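## Task

Push the probe into the cabinet through the cable entry labelled LO, then release it so it stays there unsupported, with over half of its length inside the cabinet. It counts only if nothing from the robot is holding it in place at the end; open the gripper and pull the arm away afterwards.

## Robot and tools

Robot: two 7-joint arms named left_arm and right_arm, each with a parallel two-finger gripper. The names are labels only; left_arm sits on the +y side. Cameras: cam_high, cam_low, cam_left_wrist, cam_right_wrist, each 896x504 pixels.

Frame: one shared scene frame, origin on the table top midway between the arms, +z up, +x outward over the table. Positions are in metres, orientations are quaternions written w, x, y, z. On a gripper, the fingers extend along its +z axis and the jaws close along its y axis. The reported end_effector_position is the spot between the pads when shut; closed fingertips stick out about 19 mm past it (6 mm when fully open), and closing pushes the tips roughly 13 mm further out, so keep clearance above surfaces. Reported hand positions can be a little off, more so at long reach.

The row (used by every motion tool): a single flat list of 18 numbers covering both arms, always all 18 even if one arm is idle. Order: left x, y, z, qw, qx, qy, qz, left gripper position, left gripper speed, then the same nine for the right arm. The seven pose numbers are an absolute target pose in the scene frame, not an offset. Gripper position runs -1 to 1: +1 is fully open (85 mm), 0 is about 41 mm, about -0.8 is pads touching, -1 means close until blocked (full grip force, roughly 190-235 N per pad, set by the arm). Gripper speed runs -1 to 1, about 20, 85 and 150 mm/s at -1, 0 and +1. To leave a gripper unchanged, repeat its last position and speed; a 0 is a real command. To hold an arm still, resend the whole pose from the last result before it stopped, and keep repeating the same target quaternion rather than the drifted reported one.

execute_actions: argument actions, a list holding zero or one item, plus optional pictures (true/false). An empty list just returns the state. An item with rows (1 to 15 rows) and steps (1 to 15, default 15) runs that many 1/30 s control steps, one row per step, the final row repeated if rows run out. An item with only steps (up to 300) is a wait counted from the previous result, including reply time. A refused call moves nothing; it is refused if a target lies more than 0.6 m from that arm's last reported position along any gripper axis. Each step, the commanded pose is clipped to within 70 mm and 16 degrees of the measured pose, and position is favoured over orientation; far targets therefore need several calls, and after an action an arm only continues up to its last clipped pose.

move: argument target (one 18-number row, absolute poses) and speed (m/s, 0.002 to 0.5, default 0.25; rotation capped at twice that in rad/s). Both grippers travel straight lines that finish together, lasting 0.5 to 10 s; nothing slows for obstacles. Finger numbers are applied at the start. The result adds a move: line with the outcome (done, off_target, moving, held, fault), the limits that acted (paced = the pose was clipped; held = some steps were blocked, after which the arm may surge), and each gripper's distance from its target.

wait: argument seconds (0 to 10); the scene runs with no new command.

zoom_image: arguments camera (one of the four names) and region [x0, y0, x1, y1] in image pixels, top-left origin, at most 504x504; gives a closer look at that camera's latest picture.

finished_scene: argument scene, the current scene's number; ends and grades it irreversibly and reveals the next task.

Reading results: the state line shows each arm's position and quaternion. position_measured_pct is about 50 - 50 x (finger position), 0 when fully open; if fingers halt before the requested value below about 90, something is in the grip; around 90 or slightly above means the pads closed on nothing or something very thin. Fingers re-close on their own (never past the request) if the object slips or grip force drops. HELD marks steps where the controller's clearance check withheld your row; a pose unreachable line names the arm affected. A Hand target line shows where the controller is currently driving each gripper. Joint torques are noisy, offset readings. MOTOR HOT appears from 60 °C; at 75 °C the arm goes limp and sinks (OVER-TEMPERATURE FAULT), so avoid long heavy holds.

Typical order: look and zoom to find the probe and the labelled entry, open a gripper, approach above, descend, close with -1, lift, align the probe with the entry, insert more than half its length, open wider than the probe, retract clear, confirm it stays, then call finished_scene.

Avoid: knocking anything off the table (automatic failure), dropping or slipping the probe, fast impacts and targets set deep past a contact (both hit harder), arms colliding or pushing on each other, and joint overloads. Load limits are 49.6 N m for waist, shoulder, upper arm roll and elbow, 31.2 N m for forearm roll, wrist pitch and wrist roll; reaching one freezes that arm for 10 s and drops the rest of the call. Occasional brief tugs on held parts or pushes on loose objects may occur. Smooth, low-effort, quick motion is preferred.

Each tool is called after "Request:" in YAML: its name, and indented under it one key for each argument.

## Session

Request:
execute_actions:
  actions: []

Scene clock: 0.00 s of 5060.00 s.
left_arm: end_effector_position=(+0.4444, +0.2671, +0.1858) position_measured_pct=0.0 end_effector_quat_wxyz=(-0.004, +0.925, -0.247, +0.290) | right_arm: end_effector_position=(+0.4149, -0.2872, +0.2933) position_measured_pct=0.0 end_effector_quat_wxyz=(+0.431, +0.203, +0.878, -0.053)
Joint positions: left_arm=[ 0.731  0.283 -0.424  2.202  0.988  0.161  3.461] | right_arm=[-1.118  0.064 -0.129  2.273  1.108  1.069 -0.715]
Joint velocities: left_arm=[-0.001  0.    -0.     0.     0.    -0.     0.   ] | right_arm=[-0.001 -0.    -0.001 -0.001  0.001  0.001 -0.001]
Joint torques (N m, as the joint torque sensors report them, + toward a larger angle): no reading
Motor temperatures (°C, as the motors report them): left_arm=[30 26 25 31 31 34 46] | right_arm=[30 29 26 31 37 43 38]
Hand target (left_arm): +0.444, +0.267, +0.186; -0.004, +0.925, -0.247, +0.290
Hand target (right_arm): +0.415, -0.287, +0.293; +0.431, +0.203, +0.878, -0.053

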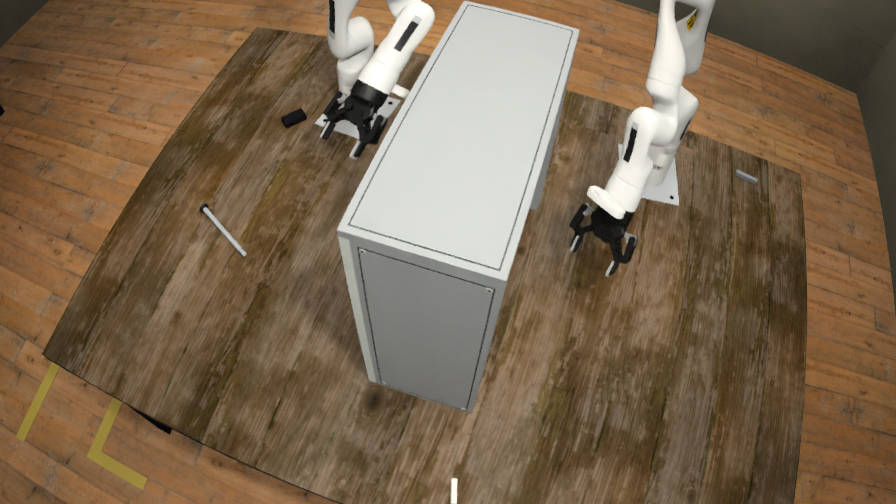

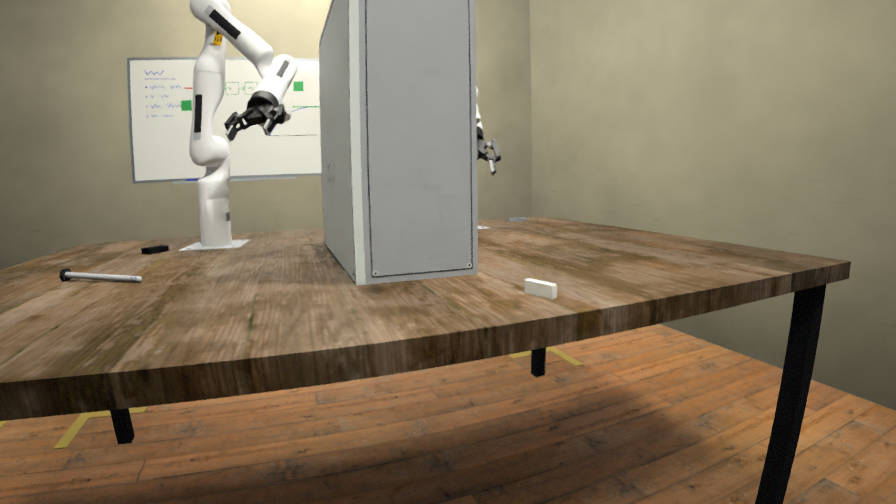

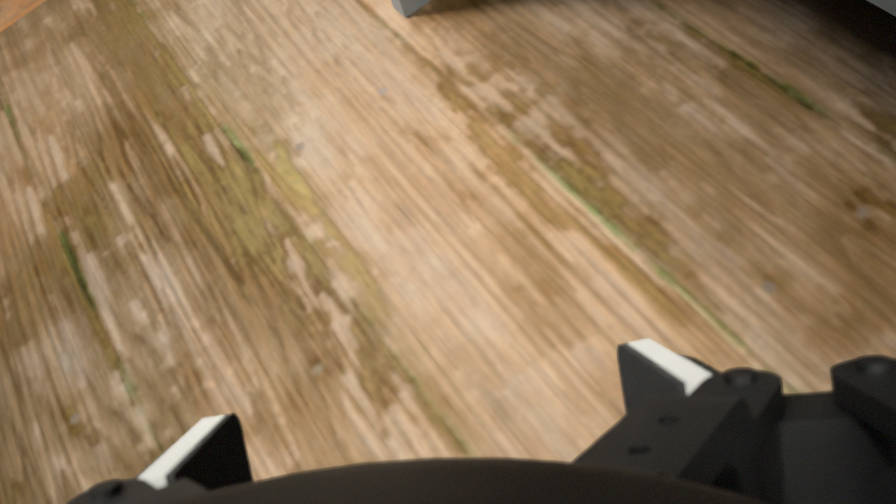

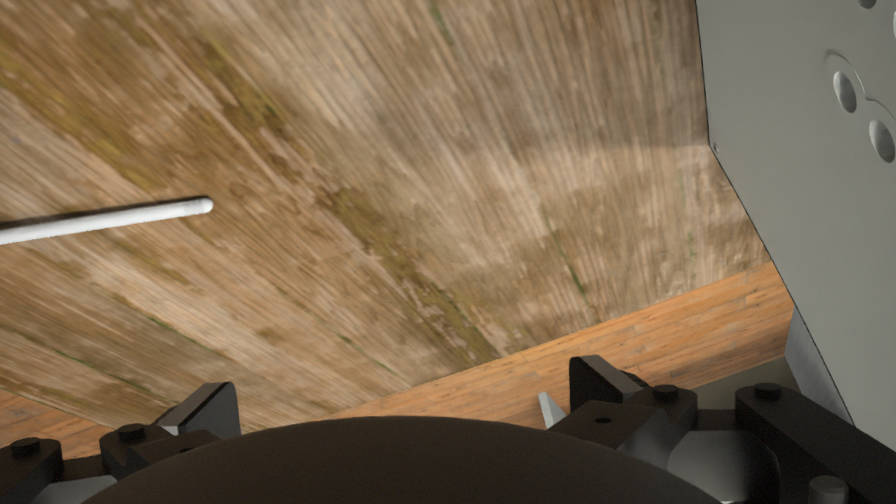

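Request:
move:
  target: [0.45,0.35,0.22,0.5,0.5,-0.5,0.5,1,0,0.48,-0.38,0.3,0.5,-0.5,0.5,0.5,1,0]

Scene clock: 5.30 s of 5060.00 s.
left_arm: end_effector_position=(+0.4493, +0.3495, +0.2196) position_measured_pct=0.0 end_effector_quat_wxyz=(+0.501, +0.500, -0.500, +0.499) | right_arm: end_effector_position=(+0.4781, -0.3797, +0.3000) position_measured_pct=0.0 end_effector_quat_wxyz=(-0.500, +0.502, -0.500, -0.499)
Joint positions: left_arm=[-0.393  1.061 -0.027  1.545  1.092  1.859  2.032] | right_arm=[-2.02  -1.722  1.289  1.679  3.39  -1.196 -0.315]
Joint velocities: left_arm=[-0.002  0.006 -0.001 -0.002  0.    -0.001 -0.   ] | right_arm=[-0.012 -0.001  0.002 -0.003 -0.002 -0.002  0.002]
Joint torques (N m, as the joint torque sensors report them, + toward a larger angle): left_arm=[  0.76 -20.     2.56  -2.85   1.03   2.22   0.06] | right_arm=[ 0.12 16.57 -9.09  1.04 -2.41  0.85  0.12]
Motor temperatures (°C, as the motors report them): left_arm=[30 26 25 31 31 34 46] | right_arm=[30 29 26 31 37 43 38]
Hand target (left_arm): +0.449, +0.349, +0.219; +0.501, +0.501, -0.500, +0.499
Hand target (right_arm): +0.478, -0.379, +0.300; +0.499, -0.502, +0.499, +0.500
Off the commanded pose (left_arm): 0.001 m, 0 deg.
Off the commanded pose (right_arm): 0.002 m, 0 deg.
move: done; limits=paced

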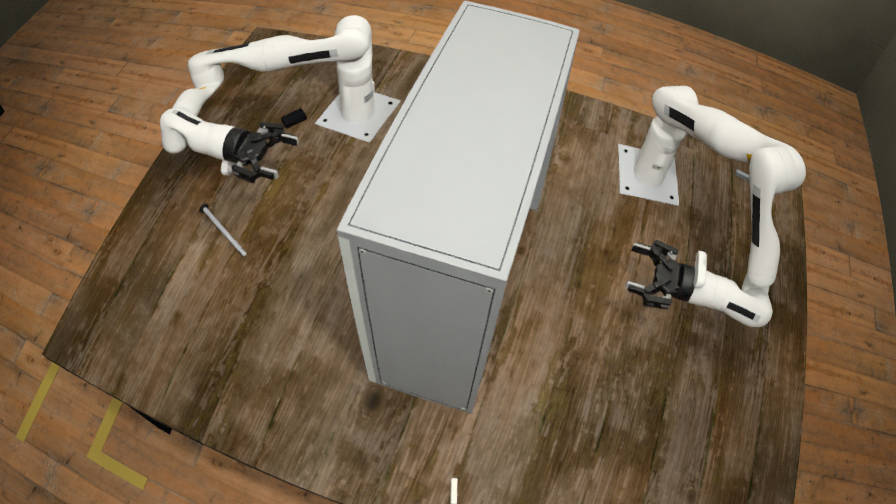

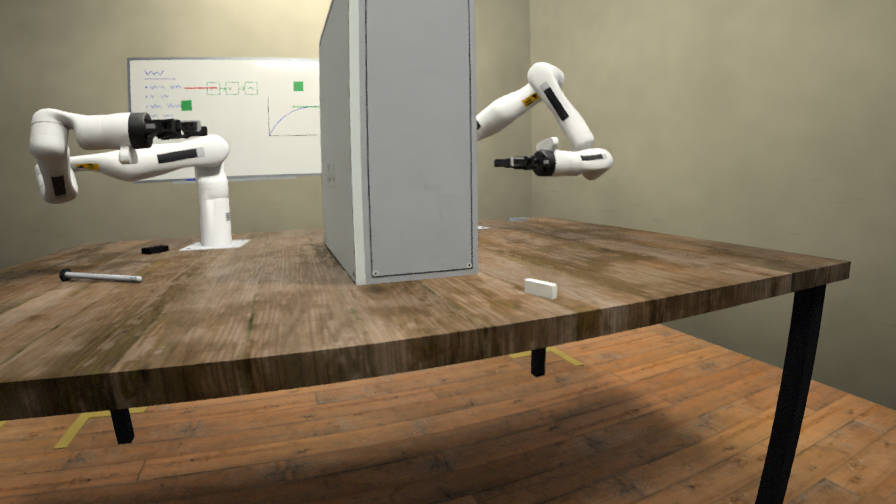

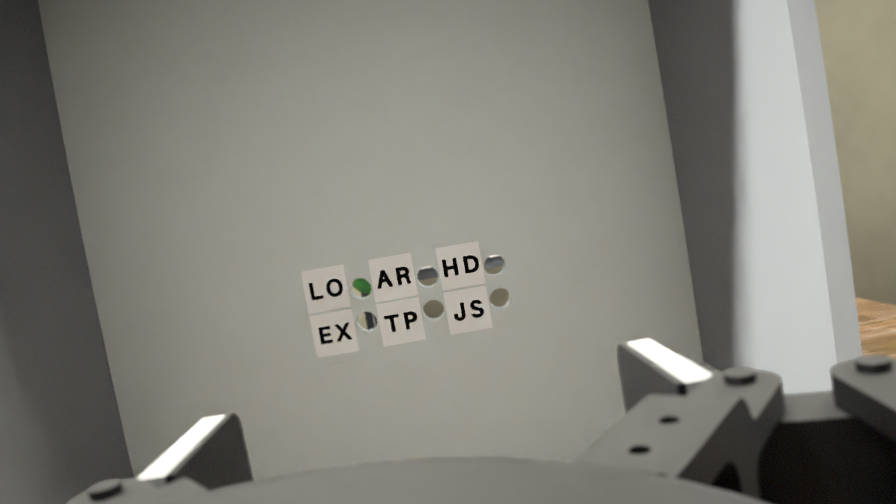

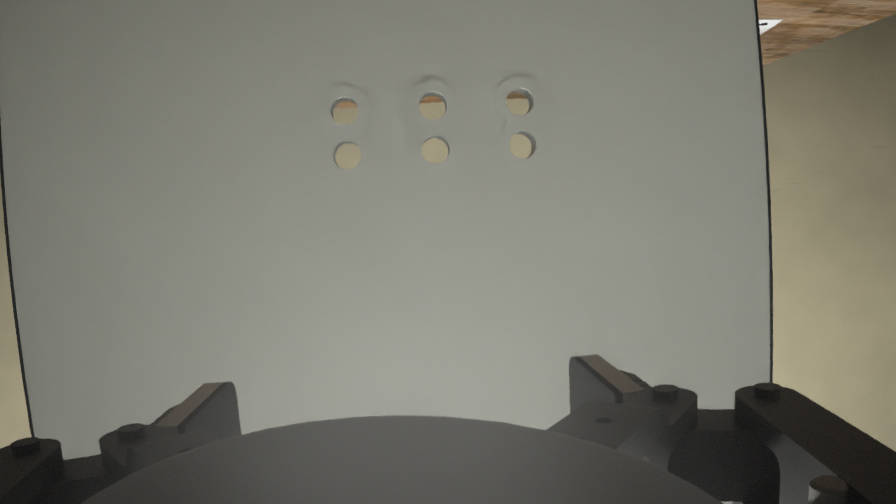

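Request:
move:
  target: [0.5,0.3,0.18,0.5,0.5,-0.5,0.5,1,0,0.46,-0.58,0.2,0,0.887,0.462,0,1,0]

Scene clock: 11.97 s of 5060.00 s.
left_arm: end_effector_position=(+0.5001, +0.3001, +0.1800) position_measured_pct=0.0 end_effector_quat_wxyz=(+0.500, +0.500, -0.500, +0.500) | right_arm: end_effector_position=(+0.4603, -0.5811, +0.2007) position_measured_pct=0.0 end_effector_quat_wxyz=(-0.000, +0.887, +0.461, -0.002)
Joint positions: left_arm=[-0.294  1.172  0.017  1.421  1.188  1.778  2.081] | right_arm=[-2.078 -1.078  1.346  1.719  4.187 -1.698  1.906]
Joint velocities: left_arm=[ 0.001 -0.     0.    -0.    -0.     0.001  0.   ] | right_arm=[ 0.009 -0.002  0.001  0.003 -0.     0.001 -0.   ]
Joint torques (N m, as the joint torque sensors report them, + toward a larger angle): left_arm=[  0.55 -21.07   2.89  -3.38   0.94   2.12   0.08] | right_arm=[ 0.11 16.02 -7.51 -4.05 -0.05 -0.03  0.08]
Motor temperatures (°C, as the motors report them): left_arm=[30 26 25 31 31 34 46] | right_arm=[30 29 26 31 37 43 38]
Hand target (left_arm): +0.500, +0.300, +0.180; +0.500, +0.500, -0.500, +0.500
Hand target (right_arm): +0.460, -0.582, +0.201; -0.000, +0.888, +0.461, -0.002
Off the commanded pose (left_arm): 0.000 m, 0 deg.
Off the commanded pose (right_arm): 0.001 m, 0 deg.
move: done

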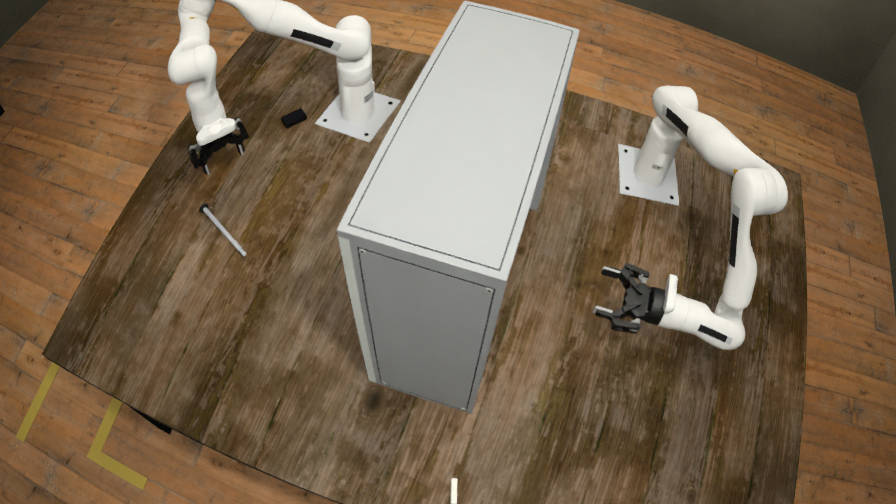

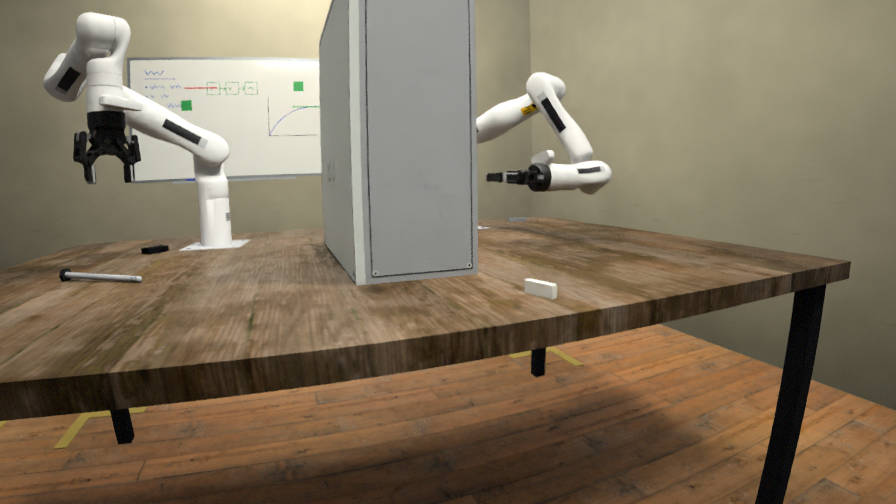

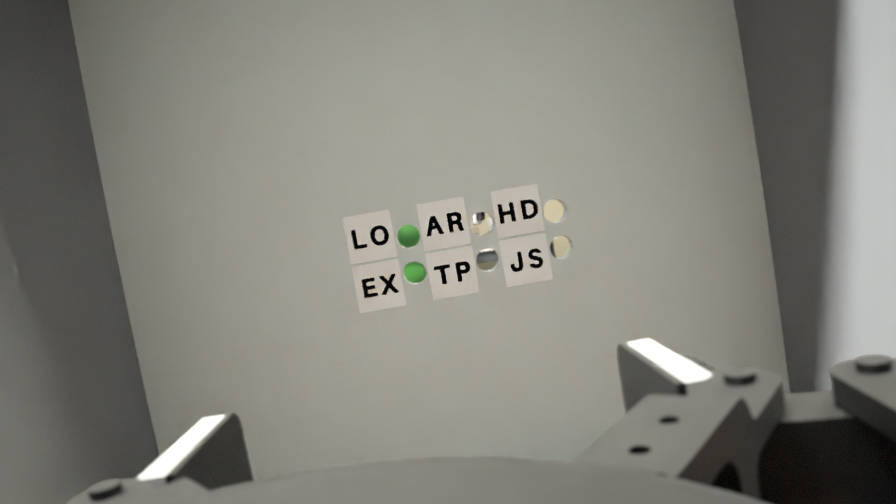

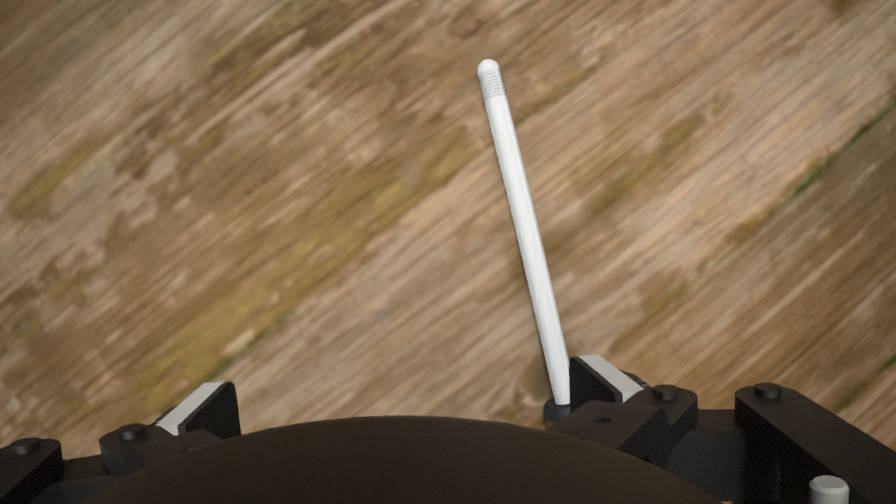

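Request:
move:
  target: [0.5,0.3,0.18,0.5,0.5,-0.5,0.5,1,0,0.5,-0.66,0.06,-0.179,0.802,0.491,0.292,0.3,0]

Scene clock: 14.73 s of 5060.00 s.
left_arm: end_effector_position=(+0.5000, +0.3000, +0.1800) position_measured_pct=0.0 end_effector_quat_wxyz=(+0.500, +0.500, -0.500, +0.500) | right_arm: end_effector_position=(+0.4997, -0.6591, +0.0601) position_measured_pct=34.9 end_effector_quat_wxyz=(-0.179, +0.801, +0.491, +0.292)
Joint positions: left_arm=[-0.294  1.172  0.017  1.422  1.188  1.778  2.081] | right_arm=[-1.781 -1.696  1.307  1.501  4.241 -1.49   2.634]
Joint velocities: left_arm=[ 0.001  0.    -0.    -0.    -0.    -0.    -0.001] | right_arm=[-0.    -0.008  0.005 -0.001 -0.004  0.003  0.002]
Joint torques (N m, as the joint torque sensors report them, + toward a larger angle): left_arm=[  0.69 -21.07   3.41  -3.37   1.07   2.42   0.11] | right_arm=[ 0.12 19.51 -9.34  1.27 -1.43  0.85  0.17]
Motor temperatures (°C, as the motors report them): left_arm=[30 26 25 31 31 34 46] | right_arm=[30 29 26 31 37 43 38]
Hand target (left_arm): +0.500, +0.300, +0.180; +0.500, +0.500, -0.500, +0.500
Hand target (right_arm): +0.500, -0.659, +0.060; -0.180, +0.801, +0.491, +0.292
Off the commanded pose (left_arm): 0.000 m, 0 deg.
Off the commanded pose (right_arm): 0.001 m, 0 deg.
move: done

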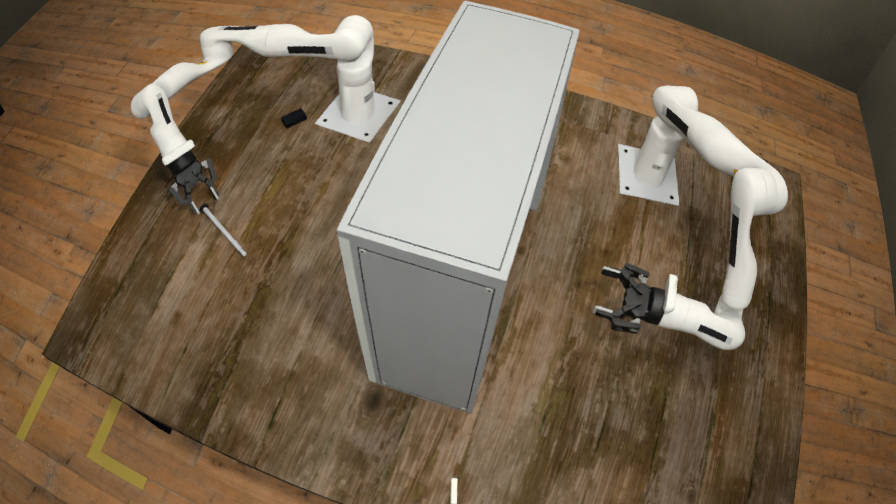

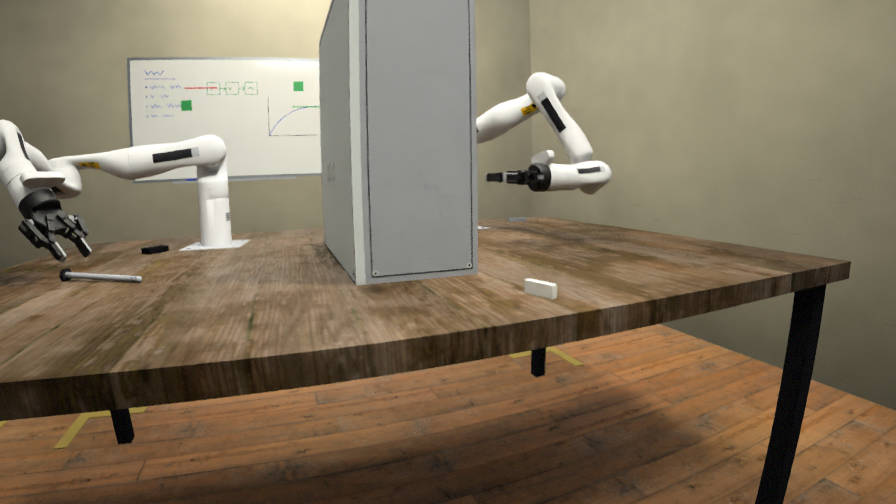

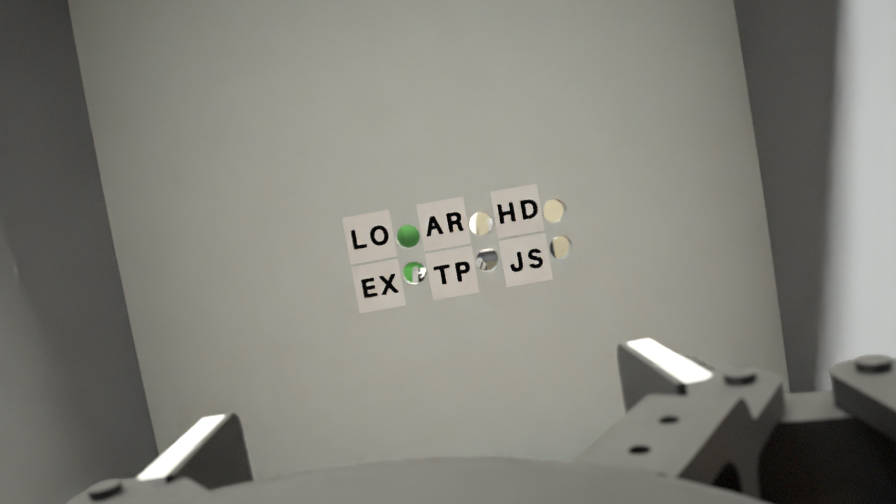

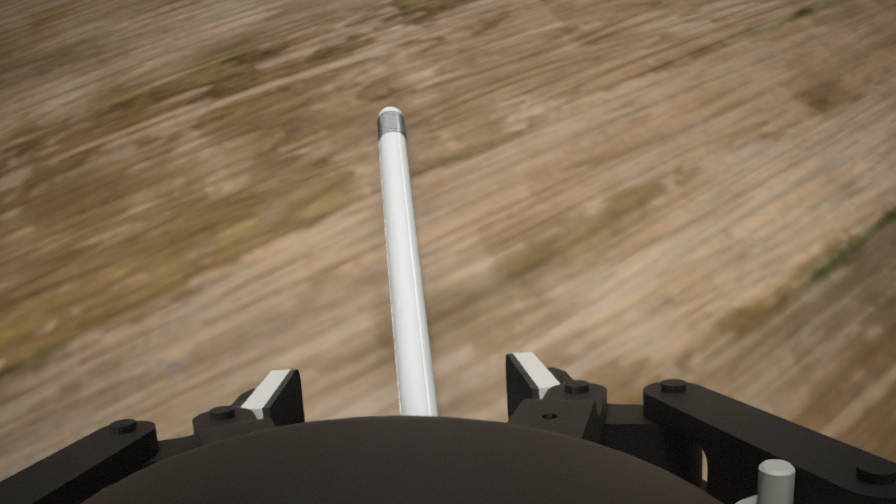

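Request:
move:
  target: [0.5,0.3,0.18,0.5,0.5,-0.5,0.5,1,0,0.507,-0.652,0.024,-0.179,0.802,0.491,0.292,0.3,0]
  speed: 0.08

Request:
zoom_image:
  camera: "cam_low"
  region: [0,200,180,310]

Request:
zoom_image:
  camera: "cam_high"
  region: [140,150,300,270]

Scene clock: 16.07 s of 5060.00 s.
left_arm: end_effector_position=(+0.5000, +0.3000, +0.1800) position_measured_pct=0.0 end_effector_quat_wxyz=(+0.500, +0.500, -0.500, +0.500) | right_arm: end_effector_position=(+0.5070, -0.6521, +0.0242) position_measured_pct=34.9 end_effector_quat_wxyz=(-0.179, +0.801, +0.491, +0.292)
Joint positions: left_arm=[-0.294  1.172  0.017  1.422  1.188  1.778  2.081] | right_arm=[-1.792 -1.751  1.346  1.504  4.293 -1.448  2.651]
Joint velocities: left_arm=[ 0.001  0.     0.    -0.     0.    -0.001  0.001] | right_arm=[-0.    -0.002  0.002  0.    -0.002  0.001 -0.001]
Joint torques (N m, as the joint torque sensors report them, + toward a larger angle): left_arm=[  0.94 -21.03   3.36  -3.69   1.05   2.48  -0.09] | right_arm=[ 0.34 19.08 -9.41  2.09 -1.55  0.69 -0.01]
Motor temperatures (°C, as the motors report them): left_arm=[30 26 25 31 31 34 46] | right_arm=[30 29 26 31 37 43 38]
Hand target (left_arm): +0.500, +0.300, +0.180; +0.500, +0.500, -0.500, +0.500
Hand target (right_arm): +0.507, -0.652, +0.024; -0.179, +0.801, +0.491, +0.292
Off the commanded pose (left_arm): 0.000 m, 0 deg.
Off the commanded pose (right_arm): 0.000 m, 0 deg.
move: done

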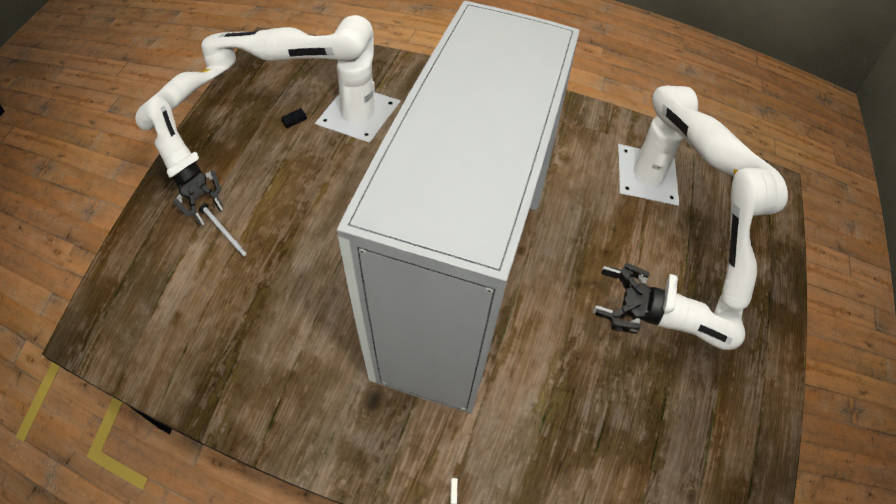

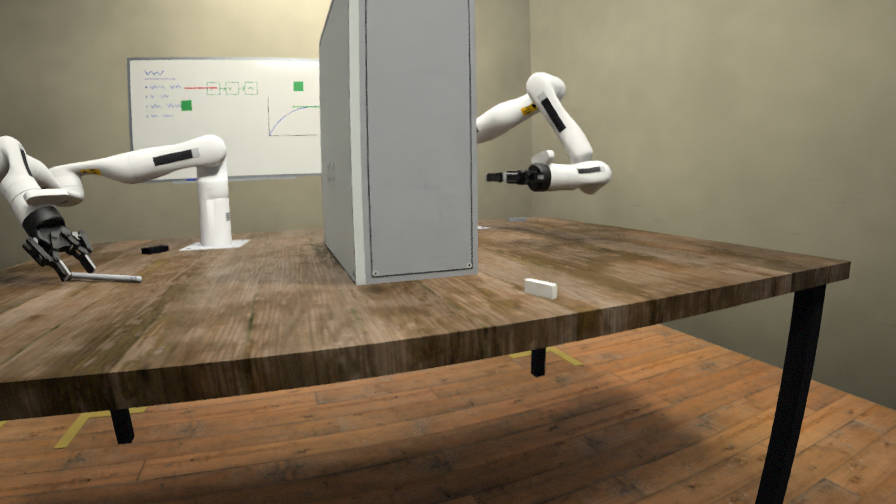

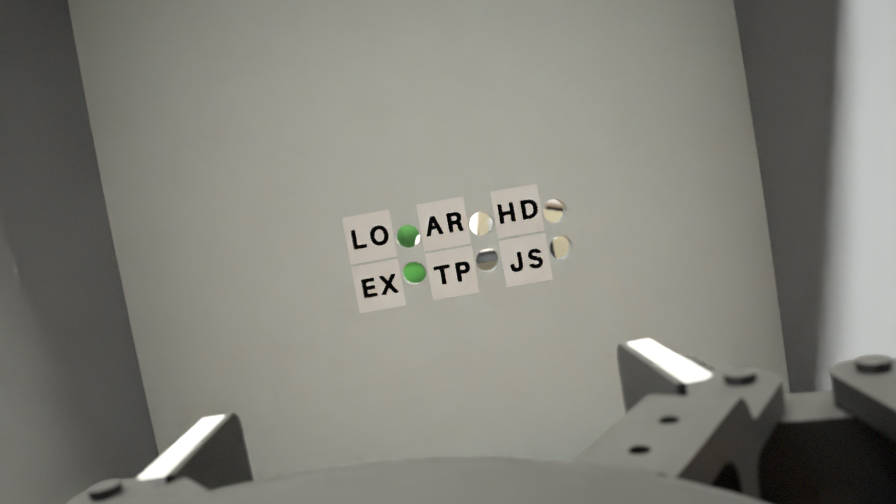

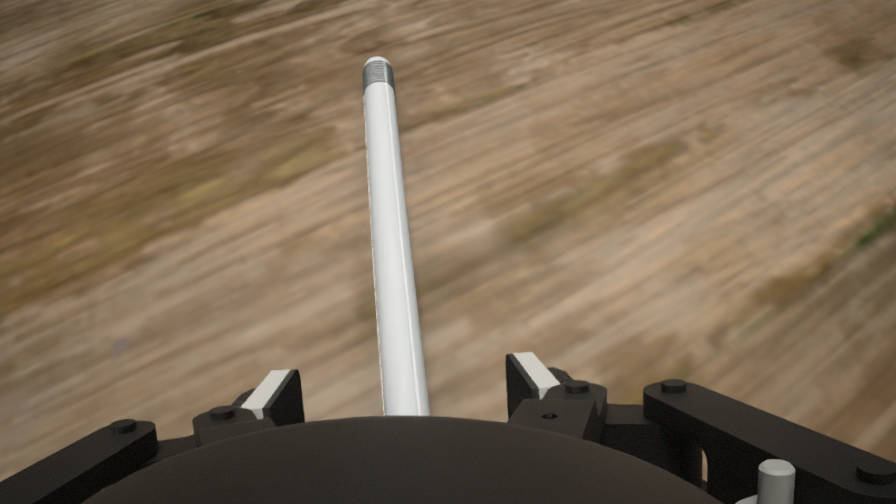

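Region (0, 200, 180, 310) of cam_low's 896x504 image, scaled by 2.800, with more detail than that image has.

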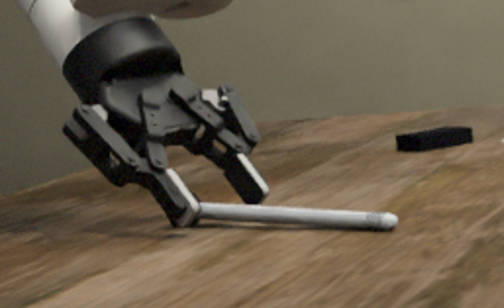

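Region (140, 150, 300, 270) of cam_high's 896x504 image, scaled by 3.150, with more detail than that image has; it fills the top 378 rows of this view, and the rest is white.

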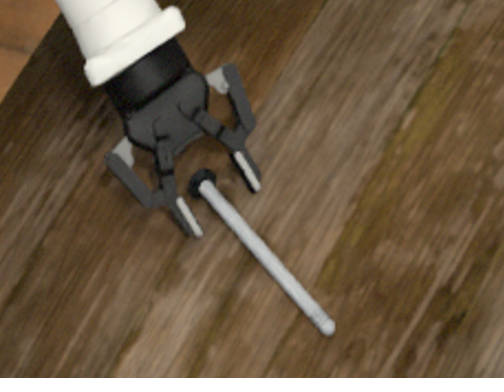

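Request:
execute_actions:
  actions:
    - {"rows":[[0.5,0.3,0.18,0.5,0.5,-0.5,0.5,1,0,0.51,-0.646,0.023,-0.179,0.802,0.491,0.292,0.3,0]],"steps":10}
  pictures: false

Request:
move:
  target: [0.5,0.3,0.18,0.5,0.5,-0.5,0.5,1,0,0.51,-0.646,0.023,-0.179,0.802,0.491,0.292,-1,0]

Scene clock: 16.90 s of 5060.00 s.
left_arm: end_effector_position=(+0.5000, +0.3000, +0.1800) position_measured_pct=0.0 end_effector_quat_wxyz=(+0.500, +0.500, -0.500, +0.500) | right_arm: end_effector_position=(+0.5100, -0.6461, +0.0230) position_measured_pct=34.9 end_effector_quat_wxyz=(-0.179, +0.801, +0.491, +0.292)
Joint positions: left_arm=[-0.294  1.172  0.017  1.422  1.188  1.778  2.081] | right_arm=[-1.8   -1.753  1.348  1.514  4.298 -1.438  2.637]
Joint velocities: left_arm=[ 0.    -0.001 -0.    -0.    -0.    -0.     0.   ] | right_arm=[-0.001  0.     0.001  0.     0.001  0.001  0.001]
Joint torques (N m, as the joint torque sensors report them, + toward a larger angle): left_arm=[  0.57 -21.57   3.14  -3.42   1.24   2.33   0.1 ] | right_arm=[ 0.22 19.08 -9.35  2.1  -1.47  0.7  -0.03]
Motor temperatures (°C, as the motors report them): left_arm=[30 26 25 31 31 34 46] | right_arm=[30 29 26 31 37 43 38]
Hand target (left_arm): +0.500, +0.300, +0.180; +0.500, +0.500, -0.500, +0.500
Hand target (right_arm): +0.510, -0.646, +0.023; -0.179, +0.801, +0.491, +0.292
Off the commanded pose (left_arm): 0.000 m, 0 deg.
Off the commanded pose (right_arm): 0.000 m, 0 deg.
Steps of this call (steps 1 to 15: nothing new was sent; steps 16 to 25: all 10 steps of this action). Readings (end_effector_position | what the end effector reports):
16: left_arm (+0.5000, +0.3000, +0.1800) | right_arm (+0.5073, -0.6514, +0.0240) | left_arm position_measured_pct=0.0 | right_arm position_measured_pct=34.9
17: left_arm (+0.5000, +0.3000, +0.1800) | right_arm (+0.5087, -0.6490, +0.0236) | left_arm position_measured_pct=0.0 | right_arm position_measured_pct=34.9
19: left_arm (+0.5000, +0.3000, +0.1800) | right_arm (+0.5099, -0.6460, +0.0230) | left_arm position_measured_pct=0.0 | right_arm position_measured_pct=34.9
23: left_arm (+0.5000, +0.3000, +0.1800) | right_arm (+0.5100, -0.6461, +0.0230) | left_arm position_measured_pct=0.0 | right_arm position_measured_pct=34.9
25: the state above

Scene clock: 18.00 s of 5060.00 s.
left_arm: end_effector_position=(+0.5000, +0.3000, +0.1800) position_measured_pct=0.0 end_effector_quat_wxyz=(+0.500, +0.500, -0.500, +0.500) | right_arm: end_effector_position=(+0.5101, -0.6460, +0.0233) position_measured_pct=83.3 end_effector_quat_wxyz=(-0.179, +0.801, +0.491, +0.292)
Joint positions: left_arm=[-0.294  1.172  0.017  1.422  1.188  1.778  2.081] | right_arm=[-1.8   -1.753  1.348  1.514  4.298 -1.438  2.637]
Joint velocities: left_arm=[ 0.001 -0.001 -0.    -0.     0.    -0.002 -0.001] | right_arm=[ 0.     0.     0.001  0.001 -0.    -0.002  0.001]
Joint torques (N m, as the joint torque sensors report them, + toward a larger angle): left_arm=[  0.86 -21.13   2.72  -3.78   0.95   2.4    0.22] | right_arm=[ 0.09 18.79 -9.18  2.21 -1.51  0.58  0.11]
Motor temperatures (°C, as the motors report them): left_arm=[30 26 25 31 31 34 46] | right_arm=[30 29 26 31 37 43 38]
Hand target (left_arm): +0.500, +0.300, +0.180; +0.500, +0.500, -0.500, +0.500
Hand target (right_arm): +0.510, -0.646, +0.023; -0.179, +0.801, +0.491, +0.292
Off the commanded pose (left_arm): 0.000 m, 0 deg.
Off the commanded pose (right_arm): 0.000 m, 0 deg.
move: done

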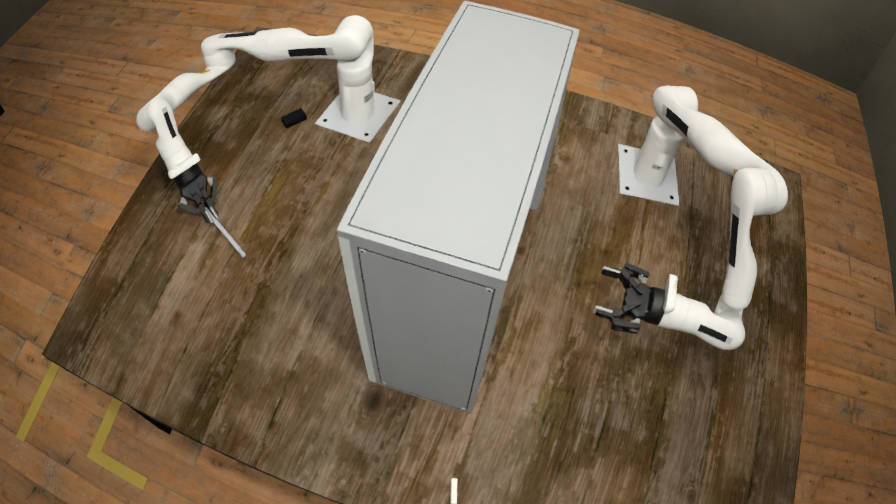

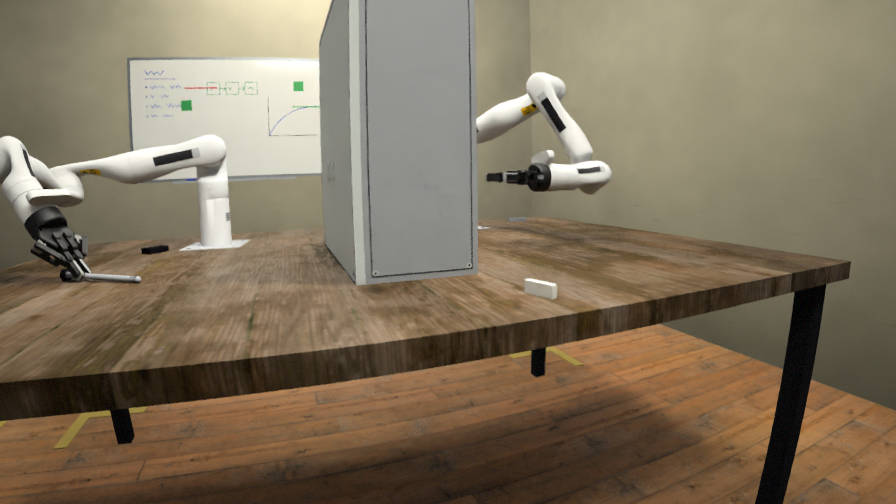

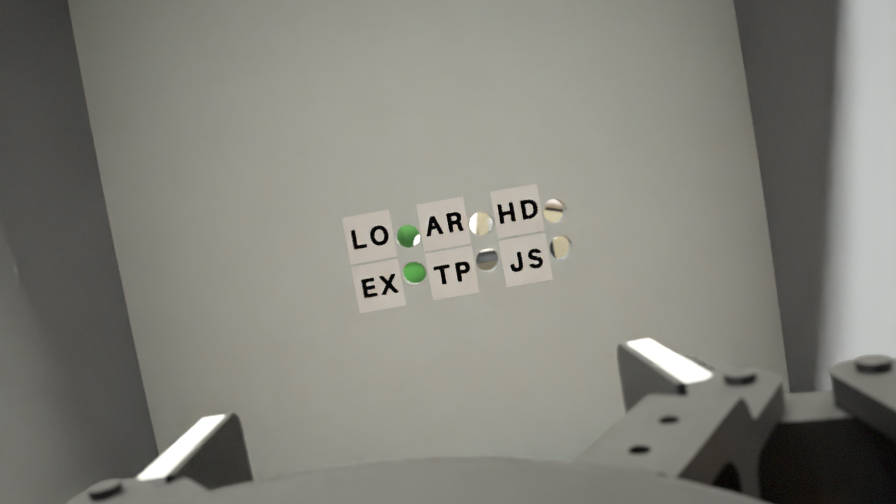

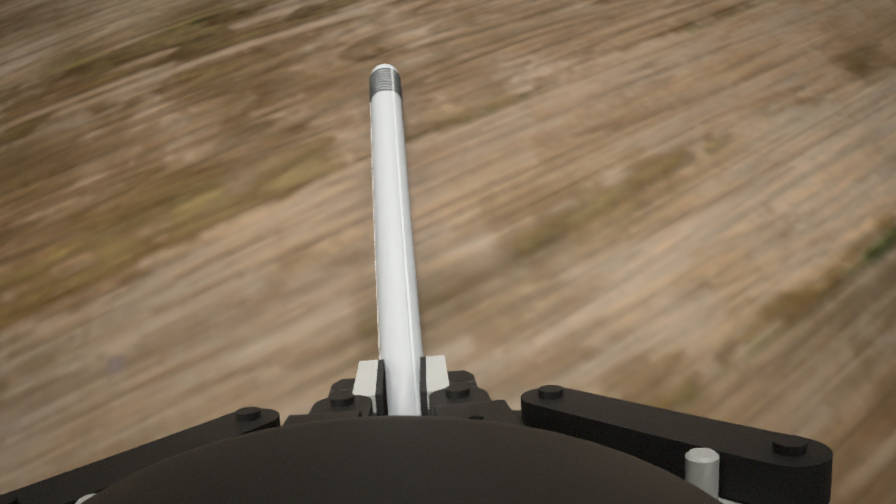

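Request:
zoom_image:
  camera: "cam_low"
  region: [30,230,150,300]

Request:
move:
  target: [0.505,0.25,0.155,0.5,0.5,-0.5,0.5,1,0,0.507,-0.3,0.222,-0.253,0.66,0.66,0.253,-1,0]
  speed: 0.2

Region (30, 230, 150, 300) of cam_low's 896x504 image, scaled by 4.200, with more detail than that image has; it fills the top 294 rows of this view, and the rest is white.

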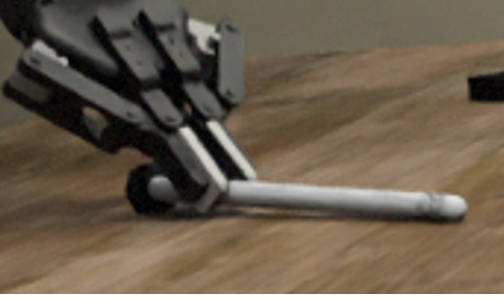

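Scene clock: 20.77 s of 5060.00 s.
left_arm: end_effector_position=(+0.5050, +0.2500, +0.1550) position_measured_pct=0.0 end_effector_quat_wxyz=(+0.500, +0.500, -0.500, +0.500) | right_arm: end_effector_position=(+0.5082, -0.3014, +0.2212) position_measured_pct=83.3 end_effector_quat_wxyz=(-0.252, +0.661, +0.660, +0.254)
Joint positions: left_arm=[-0.221  1.211  0.042  1.45   1.24   1.697  2.037] | right_arm=[-2.36  -1.419  1.158  1.724  4.046 -1.358  2.206]
Joint velocities: left_arm=[ 0.    -0.001  0.    -0.    -0.     0.001  0.002] | right_arm=[-0.009  0.005 -0.001  0.001 -0.    -0.001  0.   ]
Joint torques (N m, as the joint torque sensors report them, + toward a larger angle): left_arm=[  0.63 -21.13   3.08  -3.08   0.81   2.33   0.29] | right_arm=[ 0.47 17.2  -9.36 -2.38 -1.29  1.47 -0.02]
Motor temperatures (°C, as the motors report them): left_arm=[30 26 25 31 31 34 46] | right_arm=[30 29 26 31 37 43 38]
Hand target (left_arm): +0.505, +0.250, +0.155; +0.500, +0.500, -0.500, +0.500
Hand target (right_arm): +0.508, -0.301, +0.221; -0.251, +0.661, +0.660, +0.253
Off the commanded pose (left_arm): 0.000 m, 0 deg.
Off the commanded pose (right_arm): 0.002 m, 0 deg.
move: done

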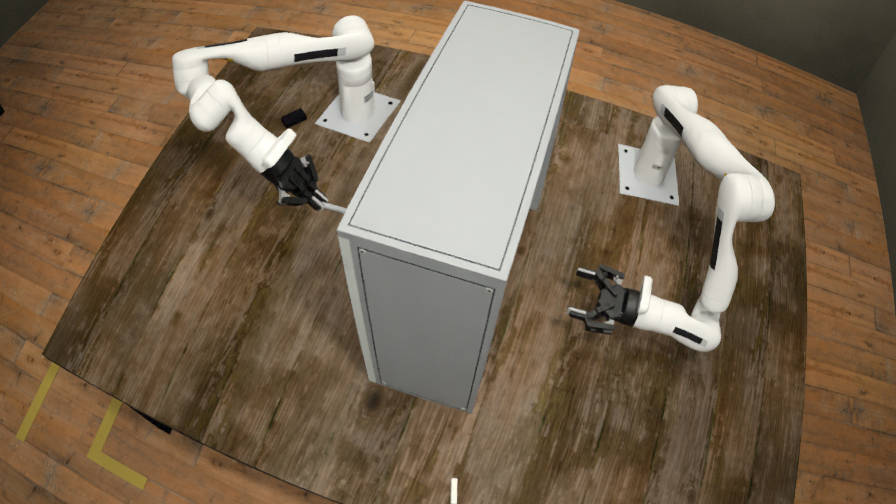

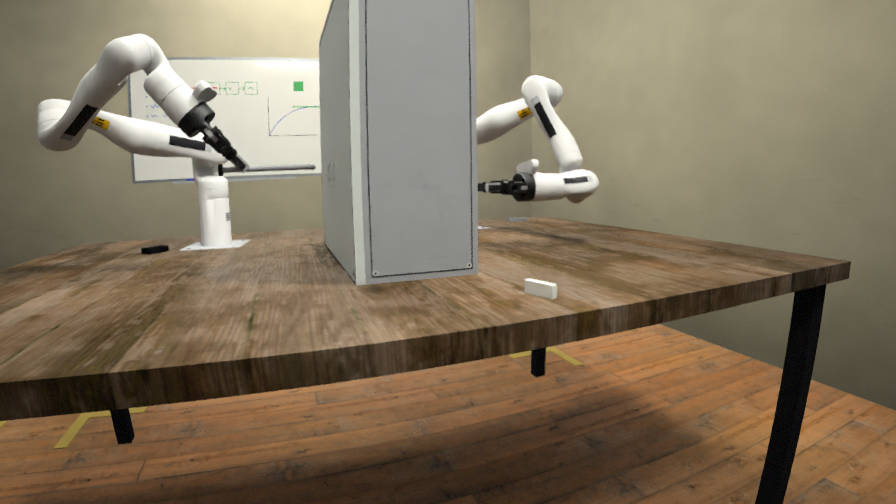

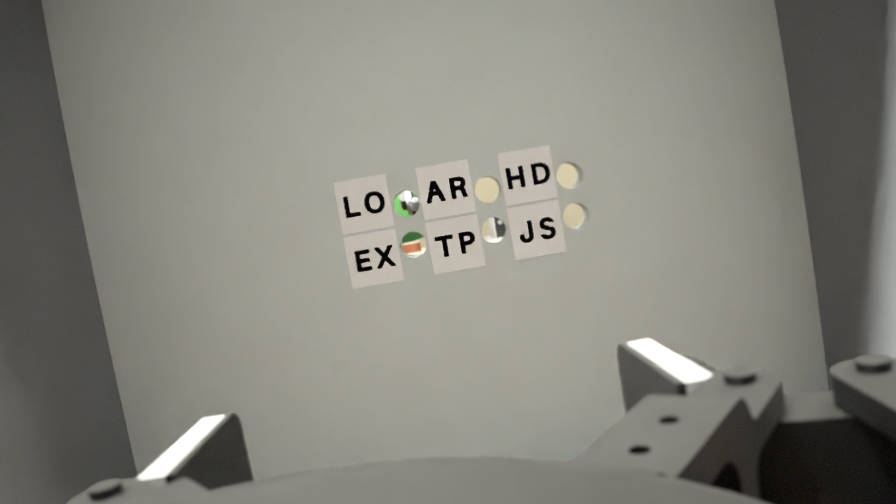

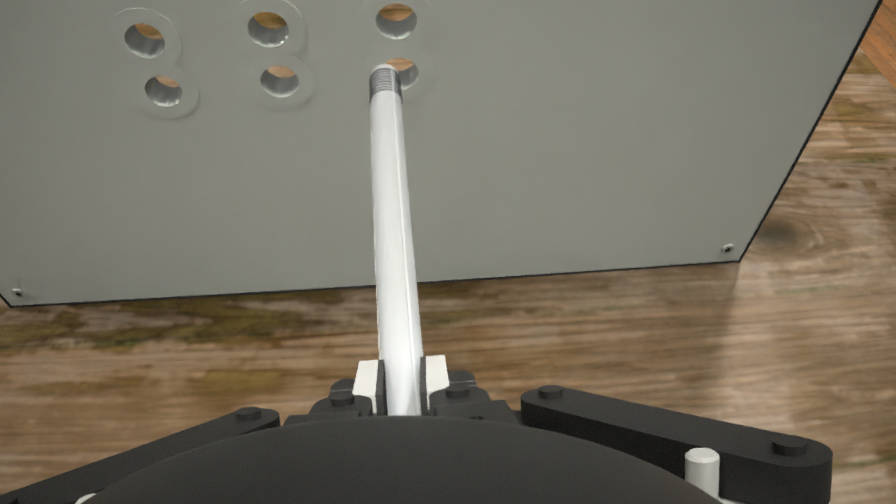

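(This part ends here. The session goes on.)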